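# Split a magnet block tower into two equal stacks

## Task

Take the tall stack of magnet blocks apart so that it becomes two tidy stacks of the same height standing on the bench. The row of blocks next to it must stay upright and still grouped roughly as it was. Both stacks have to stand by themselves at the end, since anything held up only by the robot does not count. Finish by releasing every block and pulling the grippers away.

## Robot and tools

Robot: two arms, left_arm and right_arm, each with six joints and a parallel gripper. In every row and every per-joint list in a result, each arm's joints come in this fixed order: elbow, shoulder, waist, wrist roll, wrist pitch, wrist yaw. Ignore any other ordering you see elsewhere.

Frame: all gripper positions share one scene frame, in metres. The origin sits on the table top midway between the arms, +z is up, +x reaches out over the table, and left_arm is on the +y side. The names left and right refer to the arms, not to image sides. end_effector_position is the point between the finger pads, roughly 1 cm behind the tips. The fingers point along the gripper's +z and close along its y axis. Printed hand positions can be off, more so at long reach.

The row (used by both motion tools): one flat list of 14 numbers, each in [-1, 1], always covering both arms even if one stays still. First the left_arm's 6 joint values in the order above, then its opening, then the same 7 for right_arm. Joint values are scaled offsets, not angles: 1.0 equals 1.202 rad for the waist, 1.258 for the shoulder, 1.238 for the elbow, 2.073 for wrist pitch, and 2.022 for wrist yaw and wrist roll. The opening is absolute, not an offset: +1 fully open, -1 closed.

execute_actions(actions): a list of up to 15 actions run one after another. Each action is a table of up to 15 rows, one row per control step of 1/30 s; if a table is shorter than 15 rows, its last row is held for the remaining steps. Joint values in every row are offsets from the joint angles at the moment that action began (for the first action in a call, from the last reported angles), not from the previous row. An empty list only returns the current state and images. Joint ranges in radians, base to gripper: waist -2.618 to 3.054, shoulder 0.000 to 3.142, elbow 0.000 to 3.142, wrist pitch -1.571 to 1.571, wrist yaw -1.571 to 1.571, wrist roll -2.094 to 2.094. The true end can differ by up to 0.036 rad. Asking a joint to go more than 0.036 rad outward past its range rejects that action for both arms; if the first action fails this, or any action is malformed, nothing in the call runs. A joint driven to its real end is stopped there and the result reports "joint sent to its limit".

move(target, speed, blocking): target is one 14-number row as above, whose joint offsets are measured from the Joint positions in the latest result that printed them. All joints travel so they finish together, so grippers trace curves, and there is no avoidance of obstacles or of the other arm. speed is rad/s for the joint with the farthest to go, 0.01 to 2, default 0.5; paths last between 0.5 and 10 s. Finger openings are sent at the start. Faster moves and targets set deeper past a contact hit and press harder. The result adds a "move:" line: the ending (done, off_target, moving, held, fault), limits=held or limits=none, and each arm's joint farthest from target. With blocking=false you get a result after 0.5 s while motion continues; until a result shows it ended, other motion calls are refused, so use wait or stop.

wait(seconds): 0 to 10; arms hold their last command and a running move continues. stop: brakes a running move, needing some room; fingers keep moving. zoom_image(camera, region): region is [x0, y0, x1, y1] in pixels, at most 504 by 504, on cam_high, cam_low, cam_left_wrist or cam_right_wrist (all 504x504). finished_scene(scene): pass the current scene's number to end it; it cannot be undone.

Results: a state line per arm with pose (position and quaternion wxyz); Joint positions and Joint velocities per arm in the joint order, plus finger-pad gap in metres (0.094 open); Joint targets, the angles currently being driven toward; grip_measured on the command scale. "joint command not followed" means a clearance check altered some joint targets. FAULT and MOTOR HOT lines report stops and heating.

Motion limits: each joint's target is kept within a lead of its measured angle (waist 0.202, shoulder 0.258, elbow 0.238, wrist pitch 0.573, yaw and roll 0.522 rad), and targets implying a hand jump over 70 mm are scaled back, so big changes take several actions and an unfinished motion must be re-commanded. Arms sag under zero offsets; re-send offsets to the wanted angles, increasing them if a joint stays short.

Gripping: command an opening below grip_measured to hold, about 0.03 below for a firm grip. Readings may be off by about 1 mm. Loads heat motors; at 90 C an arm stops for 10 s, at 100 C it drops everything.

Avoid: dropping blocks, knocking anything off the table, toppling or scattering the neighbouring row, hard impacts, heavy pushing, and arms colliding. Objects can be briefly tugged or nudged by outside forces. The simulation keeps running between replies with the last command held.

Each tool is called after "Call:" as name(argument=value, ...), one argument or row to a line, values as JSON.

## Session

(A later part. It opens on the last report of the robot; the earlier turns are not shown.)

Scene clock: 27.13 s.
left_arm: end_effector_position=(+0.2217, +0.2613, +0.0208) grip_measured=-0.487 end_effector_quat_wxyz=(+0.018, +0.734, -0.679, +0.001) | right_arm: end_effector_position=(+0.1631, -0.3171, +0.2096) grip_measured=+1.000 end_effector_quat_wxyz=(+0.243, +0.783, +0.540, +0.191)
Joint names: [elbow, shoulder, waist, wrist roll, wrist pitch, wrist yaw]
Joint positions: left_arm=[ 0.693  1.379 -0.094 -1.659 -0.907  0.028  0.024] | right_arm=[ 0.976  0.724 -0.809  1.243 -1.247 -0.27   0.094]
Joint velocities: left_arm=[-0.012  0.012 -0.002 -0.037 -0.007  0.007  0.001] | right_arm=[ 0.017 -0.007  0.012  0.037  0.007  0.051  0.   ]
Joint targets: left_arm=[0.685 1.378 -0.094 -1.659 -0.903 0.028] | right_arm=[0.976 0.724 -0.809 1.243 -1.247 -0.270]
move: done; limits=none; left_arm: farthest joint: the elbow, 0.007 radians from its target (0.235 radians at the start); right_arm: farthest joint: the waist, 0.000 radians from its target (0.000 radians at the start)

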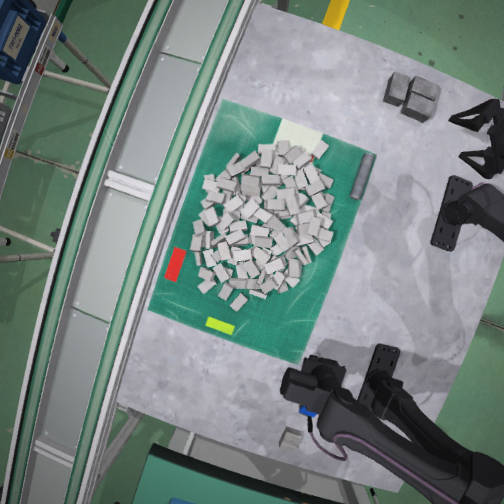

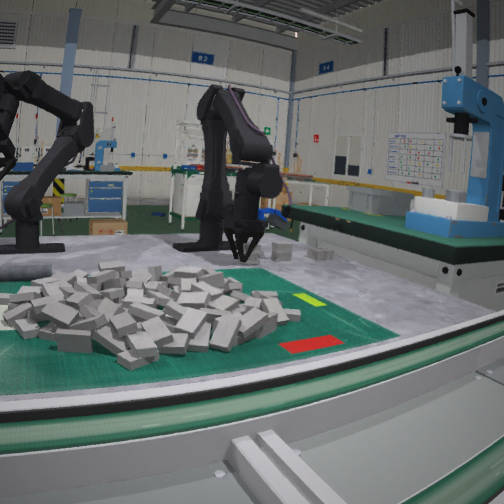

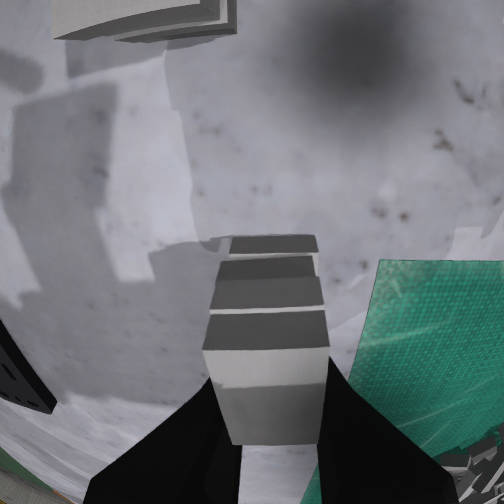

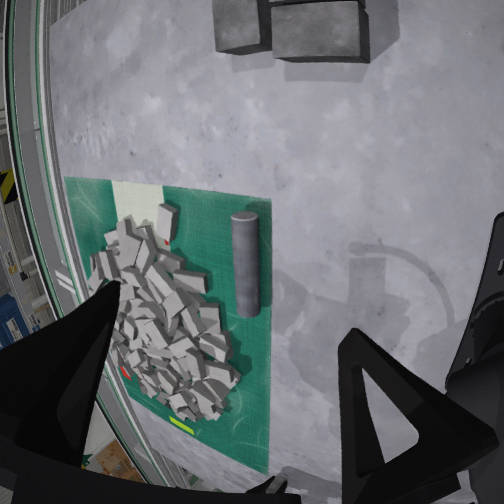

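Set down, reopen, re-centre lower and squeeze to tidy.

Call:
move(
  target=[-0.02,0,0,0,0.008,0,-0.6,0,0,0,0,0,0,1],
  speed=0.05,
)

Call:
move(
  target=[0,0,0,0,0,0,0.2,0,0,0,0,0,0,1],
)

Call:
move(
  target=[-0.035,0,0.06,0.035,0.018,0,0.2,0,0,0,0,0,0,1],
  speed=0.15,
)

Call:
move(
  target=[0,0,0,0,0,0,-0.55,0,0,0,0,0,0,1],
)

Call:
move(
  target=[0,0,0,0,0,0,1,0,0,0,0,0,0,1],
)

Call:
move(
  target=[0.35,-0.07,0,0,-0.24,0,1,0,0,0,0,0,0,1],
)

Call:
zoom_image(
  camera="cam_low",
  region=[210,200,340,280],
)

Scene clock: 32.13 s.
left_arm: end_effector_position=(+0.2197, +0.2613, +0.0174) grip_measured=-0.487 end_effector_quat_wxyz=(+0.018, +0.734, -0.679, +0.001) | right_arm: end_effector_position=(+0.1631, -0.3171, +0.2096) grip_measured=+1.000 end_effector_quat_wxyz=(+0.243, +0.783, +0.540, +0.191)
Joint names: [elbow, shoulder, waist, wrist roll, wrist pitch, wrist yaw]
Joint positions: left_arm=[ 0.678  1.379 -0.094 -1.659 -0.893  0.028  0.024] | right_arm=[ 0.976  0.724 -0.809  1.243 -1.247 -0.27   0.094]
Joint velocities: left_arm=[-0.002  0.012  0.002 -0.066 -0.007 -0.022  0.001] | right_arm=[-0.017 -0.012  0.002 -0.022  0.051 -0.022  0.   ]
Joint targets: left_arm=[0.668 1.379 -0.094 -1.659 -0.890 0.028] | right_arm=[0.976 0.724 -0.809 1.243 -1.247 -0.270]
move: done; limits=none; left_arm: farthest joint: the elbow, 0.010 radians from its target (0.025 radians at the start); right_arm: farthest joint: the waist, 0.000 radians from its target (0.000 radians at the start)

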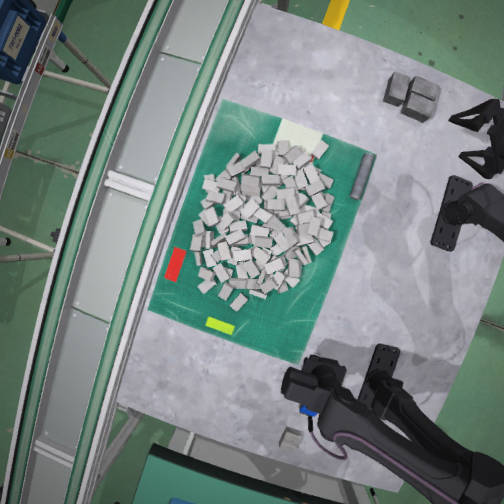

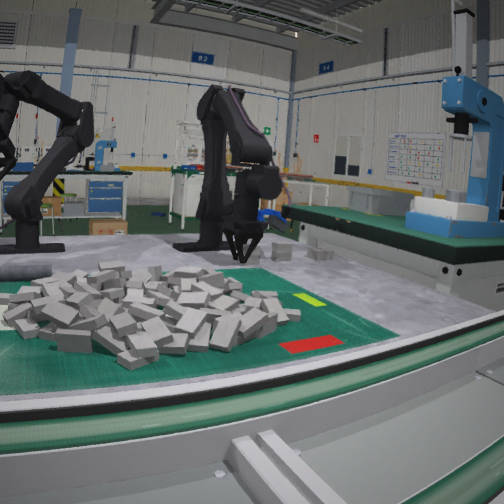

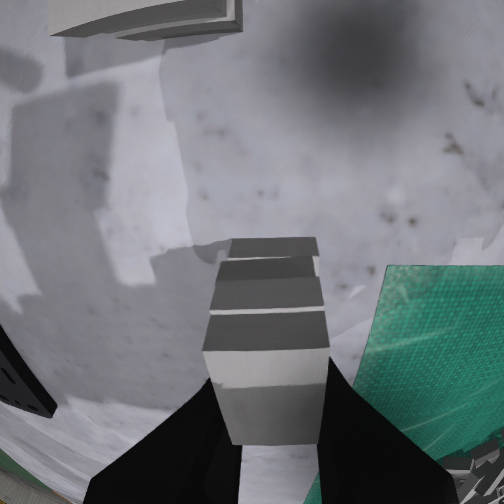

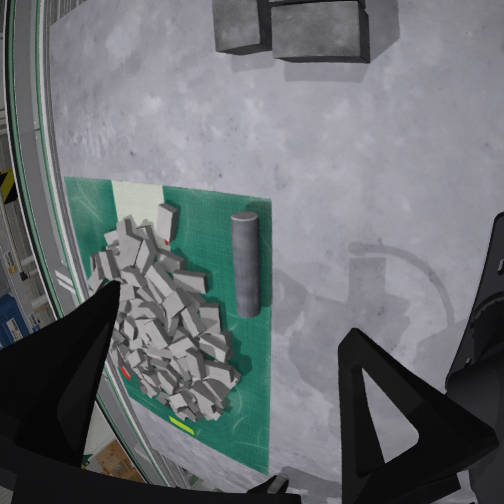

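Scene clock: 32.63 s.
left_arm: end_effector_position=(+0.2197, +0.2613, +0.0174) grip_measured=+0.198 end_effector_quat_wxyz=(+0.018, +0.734, -0.679, +0.001) | right_arm: end_effector_position=(+0.1631, -0.3171, +0.2096) grip_measured=+1.000 end_effector_quat_wxyz=(+0.243, +0.783, +0.540, +0.191)
Joint names: [elbow, shoulder, waist, wrist roll, wrist pitch, wrist yaw]
Joint positions: left_arm=[ 0.678  1.379 -0.094 -1.659 -0.893  0.028  0.056] | right_arm=[ 0.976  0.724 -0.809  1.243 -1.247 -0.27   0.094]
Joint velocities: left_arm=[ 0.002  0.022  0.012  0.022  0.037  0.037 -0.   ] | right_arm=[ 0.007  0.007  0.002  0.007  0.037 -0.037  0.   ]
Joint targets: left_arm=[0.678 1.379 -0.094 -1.659 -0.893 0.028] | right_arm=[0.976 0.724 -0.809 1.243 -1.247 -0.270]
move: done; limits=none; left_arm: farthest joint: the waist, 0.000 radians from its target (0.000 radians at the start); right_arm: farthest joint: the waist, 0.000 radians from its target (0.000 radians at the start)

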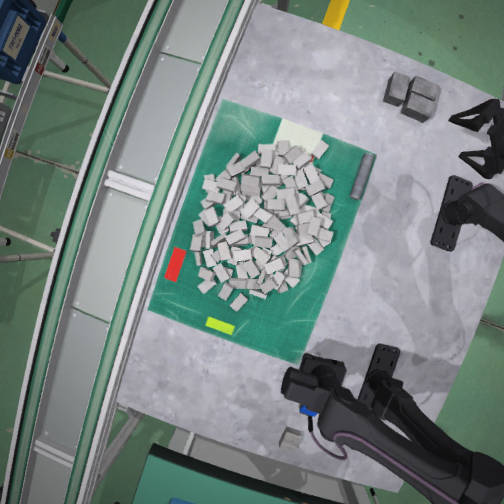

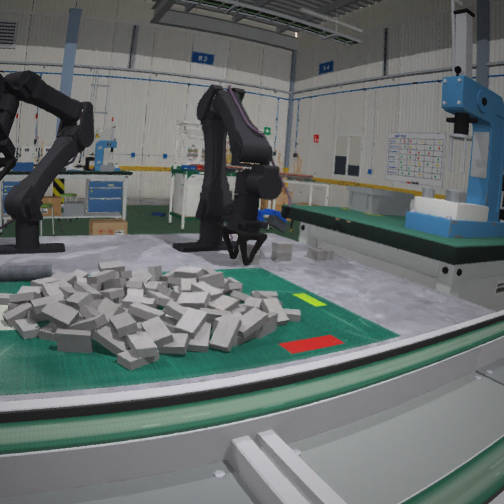

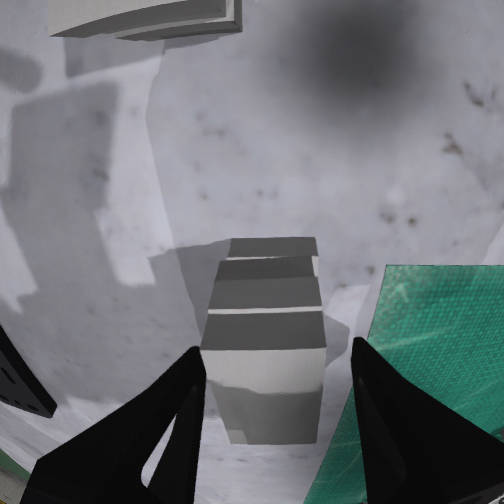

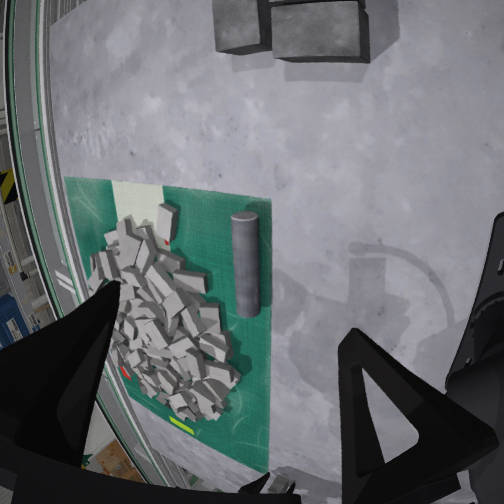

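Scene clock: 33.67 s.
left_arm: end_effector_position=(+0.2181, +0.2735, +0.0117) grip_measured=+0.198 end_effector_quat_wxyz=(+0.016, +0.734, -0.679, +0.004) | right_arm: end_effector_position=(+0.1631, -0.3171, +0.2096) grip_measured=+1.000 end_effector_quat_wxyz=(+0.243, +0.783, +0.540, +0.191)
Joint names: [elbow, shoulder, waist, wrist roll, wrist pitch, wrist yaw]
Joint positions: left_arm=[ 0.653  1.379 -0.029 -1.594 -0.863  0.028  0.056] | right_arm=[ 0.976  0.724 -0.809  1.243 -1.247 -0.27   0.094]
Joint velocities: left_arm=[-0.007  0.002 -0.002 -0.051 -0.037 -0.037 -0.   ] | right_arm=[-0.022 -0.002  0.007 -0.051 -0.037  0.022  0.   ]
Joint targets: left_arm=[0.634 1.379 -0.022 -1.588 -0.856 0.028] | right_arm=[0.976 0.724 -0.809 1.243 -1.247 -0.270]
move: done; limits=none; left_arm: farthest joint: the elbow, 0.018 radians from its target (0.043 radians at the start); right_arm: farthest joint: the waist, 0.000 radians from its target (0.000 radians at the start)

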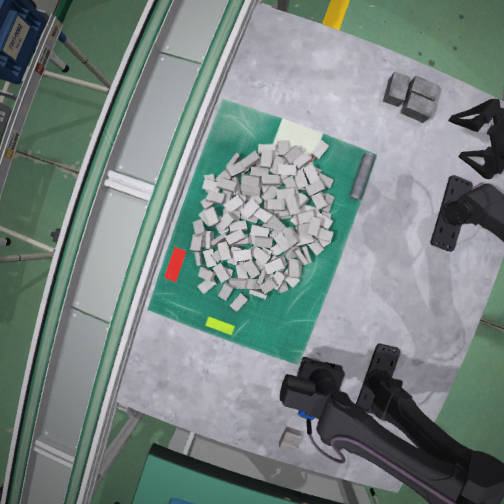

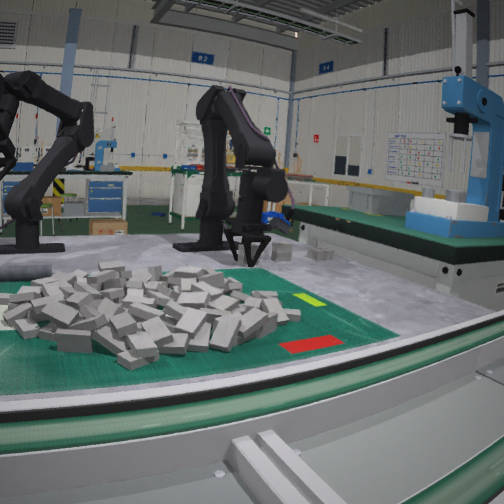

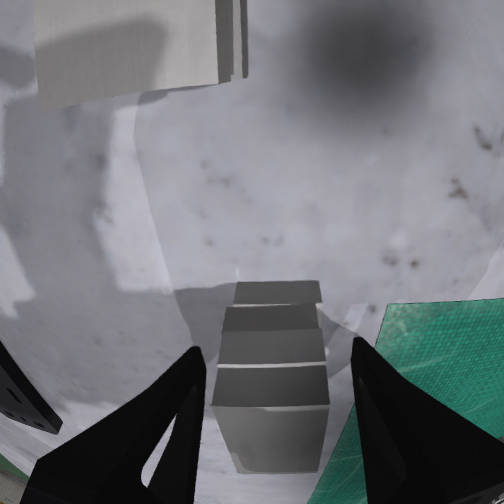

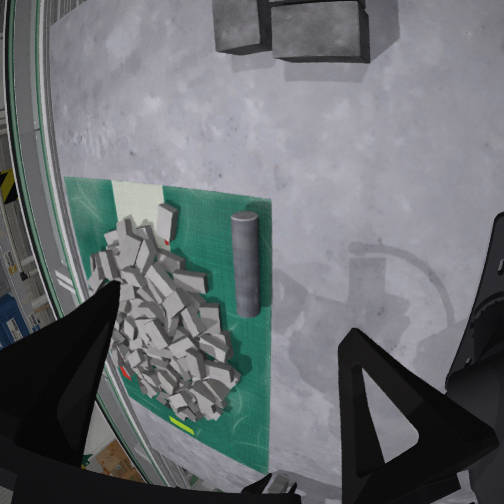

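Scene clock: 34.17 s.
left_arm: end_effector_position=(+0.2185, +0.2736, +0.0117) grip_measured=-0.481 end_effector_quat_wxyz=(+0.016, +0.734, -0.679, +0.004) | right_arm: end_effector_position=(+0.1631, -0.3171, +0.2096) grip_measured=+1.000 end_effector_quat_wxyz=(+0.243, +0.783, +0.540, +0.191)
Joint names: [elbow, shoulder, waist, wrist roll, wrist pitch, wrist yaw]
Joint positions: left_arm=[ 0.653  1.379 -0.029 -1.594 -0.862  0.028  0.024] | right_arm=[ 0.976  0.724 -0.809  1.243 -1.247 -0.27   0.094]
Joint velocities: left_arm=[ 0.017 -0.007 -0.007  0.022  0.007  0.022 -0.001] | right_arm=[-0.002 -0.007  0.002  0.051  0.081 -0.007  0.   ]
Joint targets: left_arm=[0.653 1.379 -0.029 -1.594 -0.863 0.028] | right_arm=[0.976 0.724 -0.809 1.243 -1.247 -0.270]
move: done; limits=none; left_arm: farthest joint: the wrist pitch, 0.001 radians from its target (0.000 radians at the start); right_arm: farthest joint: the waist, 0.000 radians from its target (0.000 radians at the start)

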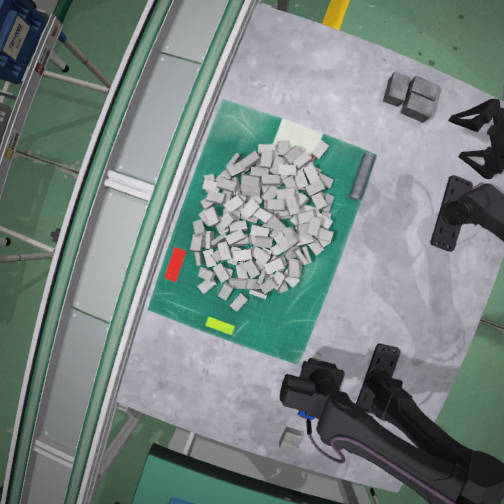

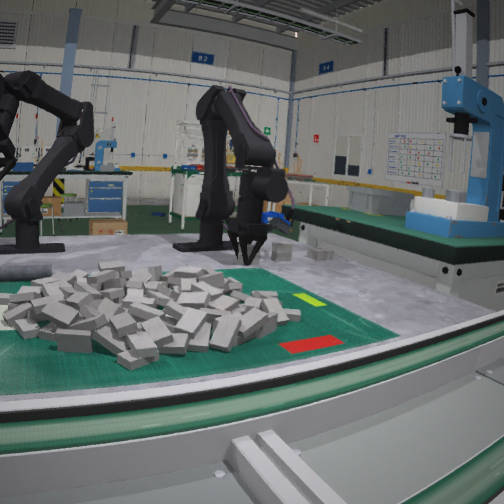

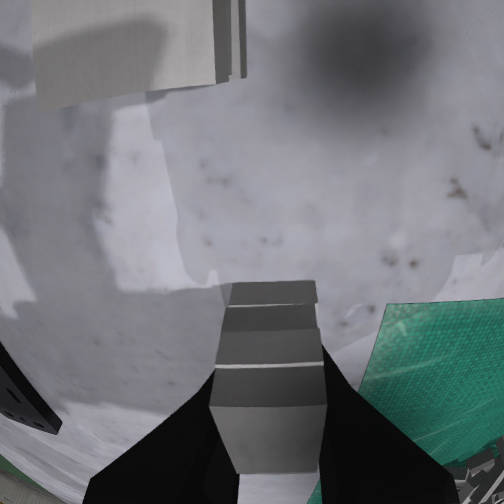

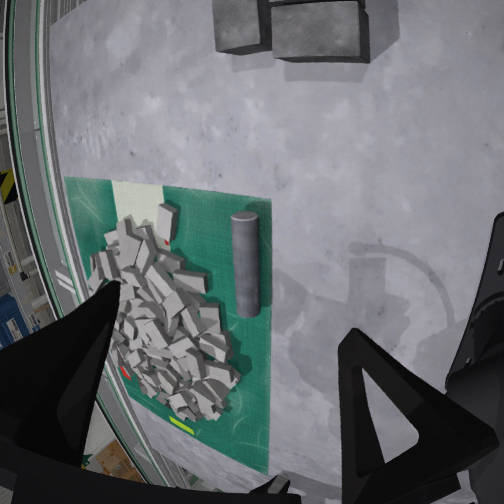

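Scene clock: 34.67 s.
left_arm: end_effector_position=(+0.2185, +0.2736, +0.0117) grip_measured=+1.000 end_effector_quat_wxyz=(+0.016, +0.734, -0.679, +0.004) | right_arm: end_effector_position=(+0.1631, -0.3171, +0.2096) grip_measured=+1.000 end_effector_quat_wxyz=(+0.243, +0.783, +0.540, +0.191)
Joint names: [elbow, shoulder, waist, wrist roll, wrist pitch, wrist yaw]
Joint positions: left_arm=[ 0.653  1.379 -0.029 -1.594 -0.862  0.028  0.094] | right_arm=[ 0.976  0.724 -0.809  1.243 -1.247 -0.27   0.094]
Joint velocities: left_arm=[ 0.002  0.007 -0.022 -0.037 -0.037  0.051  0.   ] | right_arm=[ 0.012 -0.002 -0.017  0.022 -0.051  0.007  0.   ]
Joint targets: left_arm=[0.653 1.379 -0.029 -1.594 -0.862 0.028] | right_arm=[0.976 0.724 -0.809 1.243 -1.247 -0.270]
move: done; limits=none; left_arm: farthest joint: the waist, 0.000 radians from its target (0.000 radians at the start); right_arm: farthest joint: the waist, 0.000 radians from its target (0.000 radians at the start)

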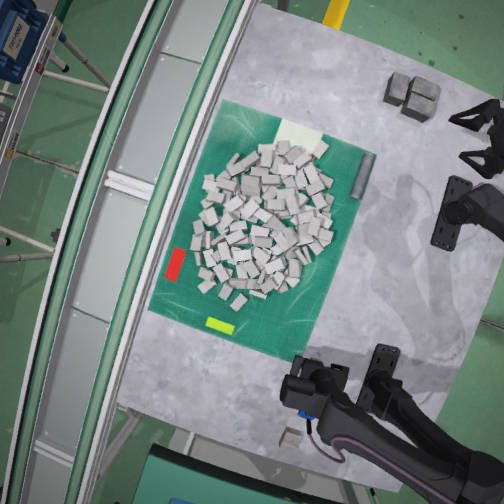

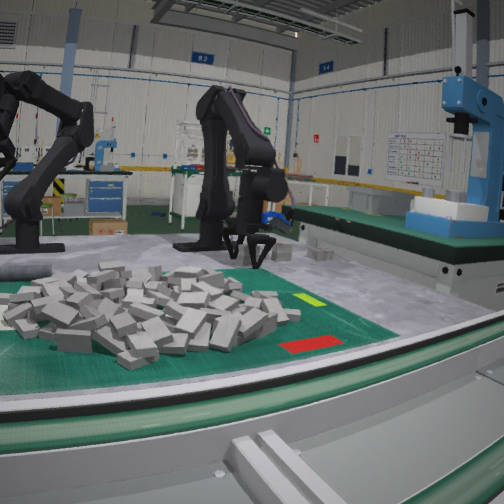

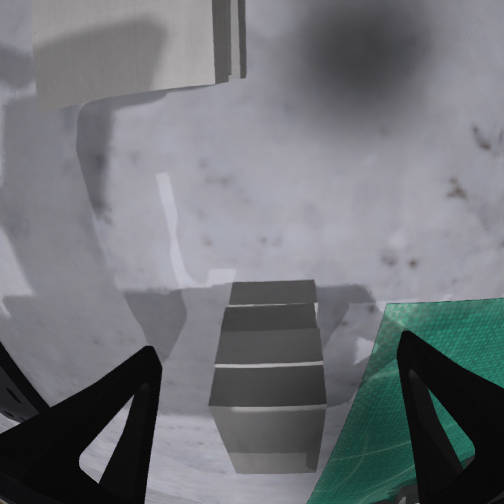

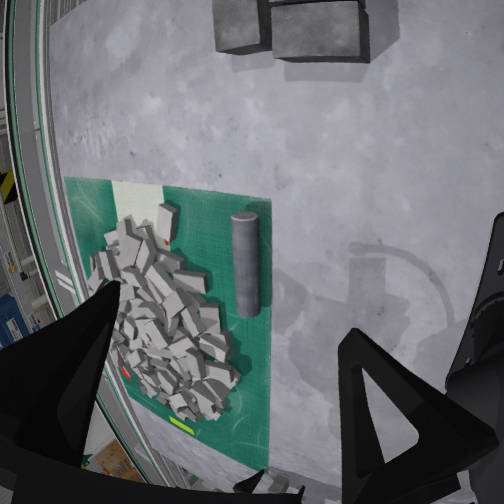

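Scene clock: 36.43 s.
left_arm: end_effector_position=(+0.2274, +0.2740, +0.1224) grip_measured=+1.000 end_effector_quat_wxyz=(+0.018, +0.734, -0.679, +0.002) | right_arm: end_effector_position=(+0.1631, -0.3171, +0.2096) grip_measured=+1.000 end_effector_quat_wxyz=(+0.243, +0.783, +0.540, +0.191)
Joint names: [elbow, shoulder, waist, wrist roll, wrist pitch, wrist yaw]
Joint positions: left_arm=[ 1.056  1.307 -0.029 -1.594 -1.343  0.028  0.094] | right_arm=[ 0.976  0.724 -0.809  1.243 -1.247 -0.27   0.094]
Joint velocities: left_arm=[-0.007 -0.007  0.012 -0.066  0.037  0.007  0.   ] | right_arm=[ 0.012 -0.012  0.007 -0.022 -0.051 -0.007  0.   ]
Joint targets: left_arm=[1.086 1.291 -0.029 -1.594 -1.359 0.028] | right_arm=[0.976 0.724 -0.809 1.243 -1.247 -0.270]
move: off_target (left_arm); limits=none; left_arm: farthest joint: the elbow, 0.031 radians from its target (0.433 radians at the start); right_arm: farthest joint: the waist, 0.000 radians from its target (0.000 radians at the start)

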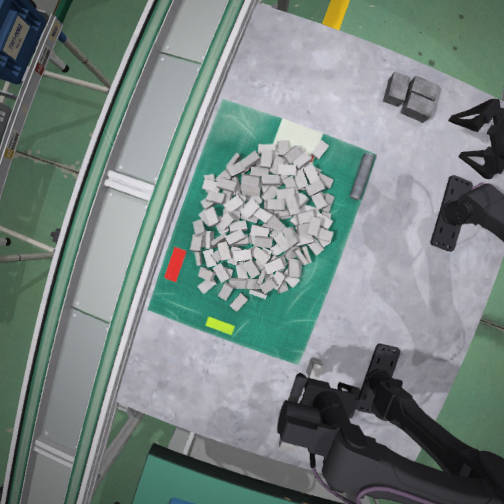

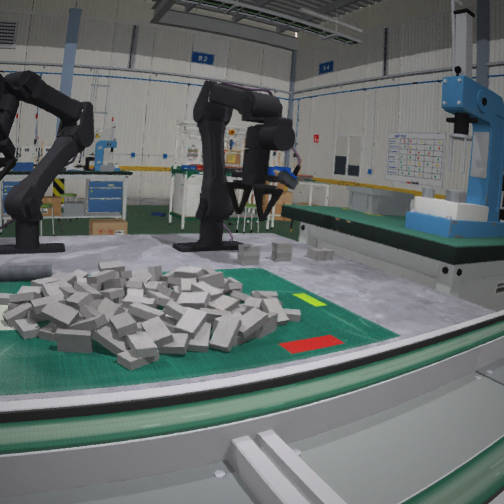

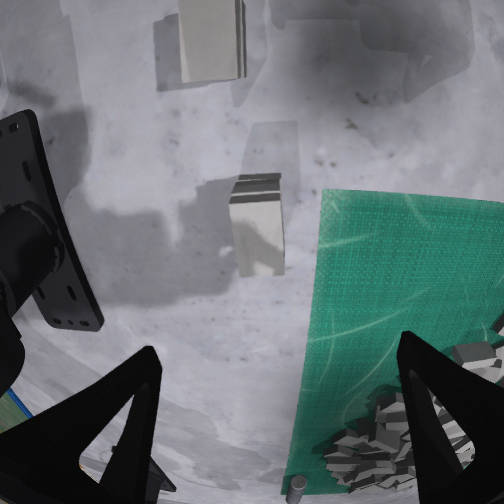

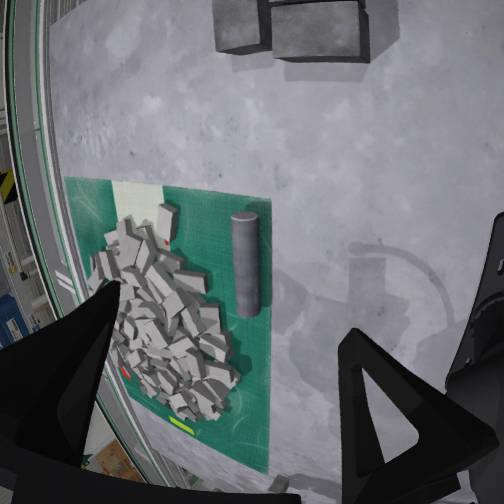

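Region (210, 200, 340, 280) of cam_low's 504x504 image, scaled by 3.877, with more detail than that image has; it fills the top 310 rows of this view, and the rest is white.

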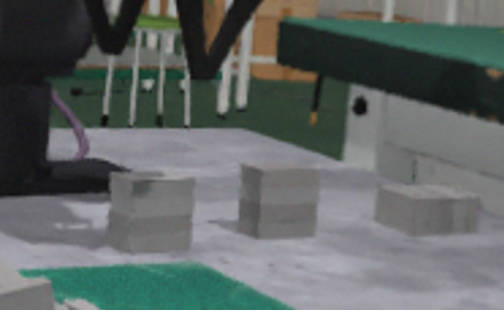

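Call:
finished_scene(
  scene=2,
)

The scene is finished: the task was done.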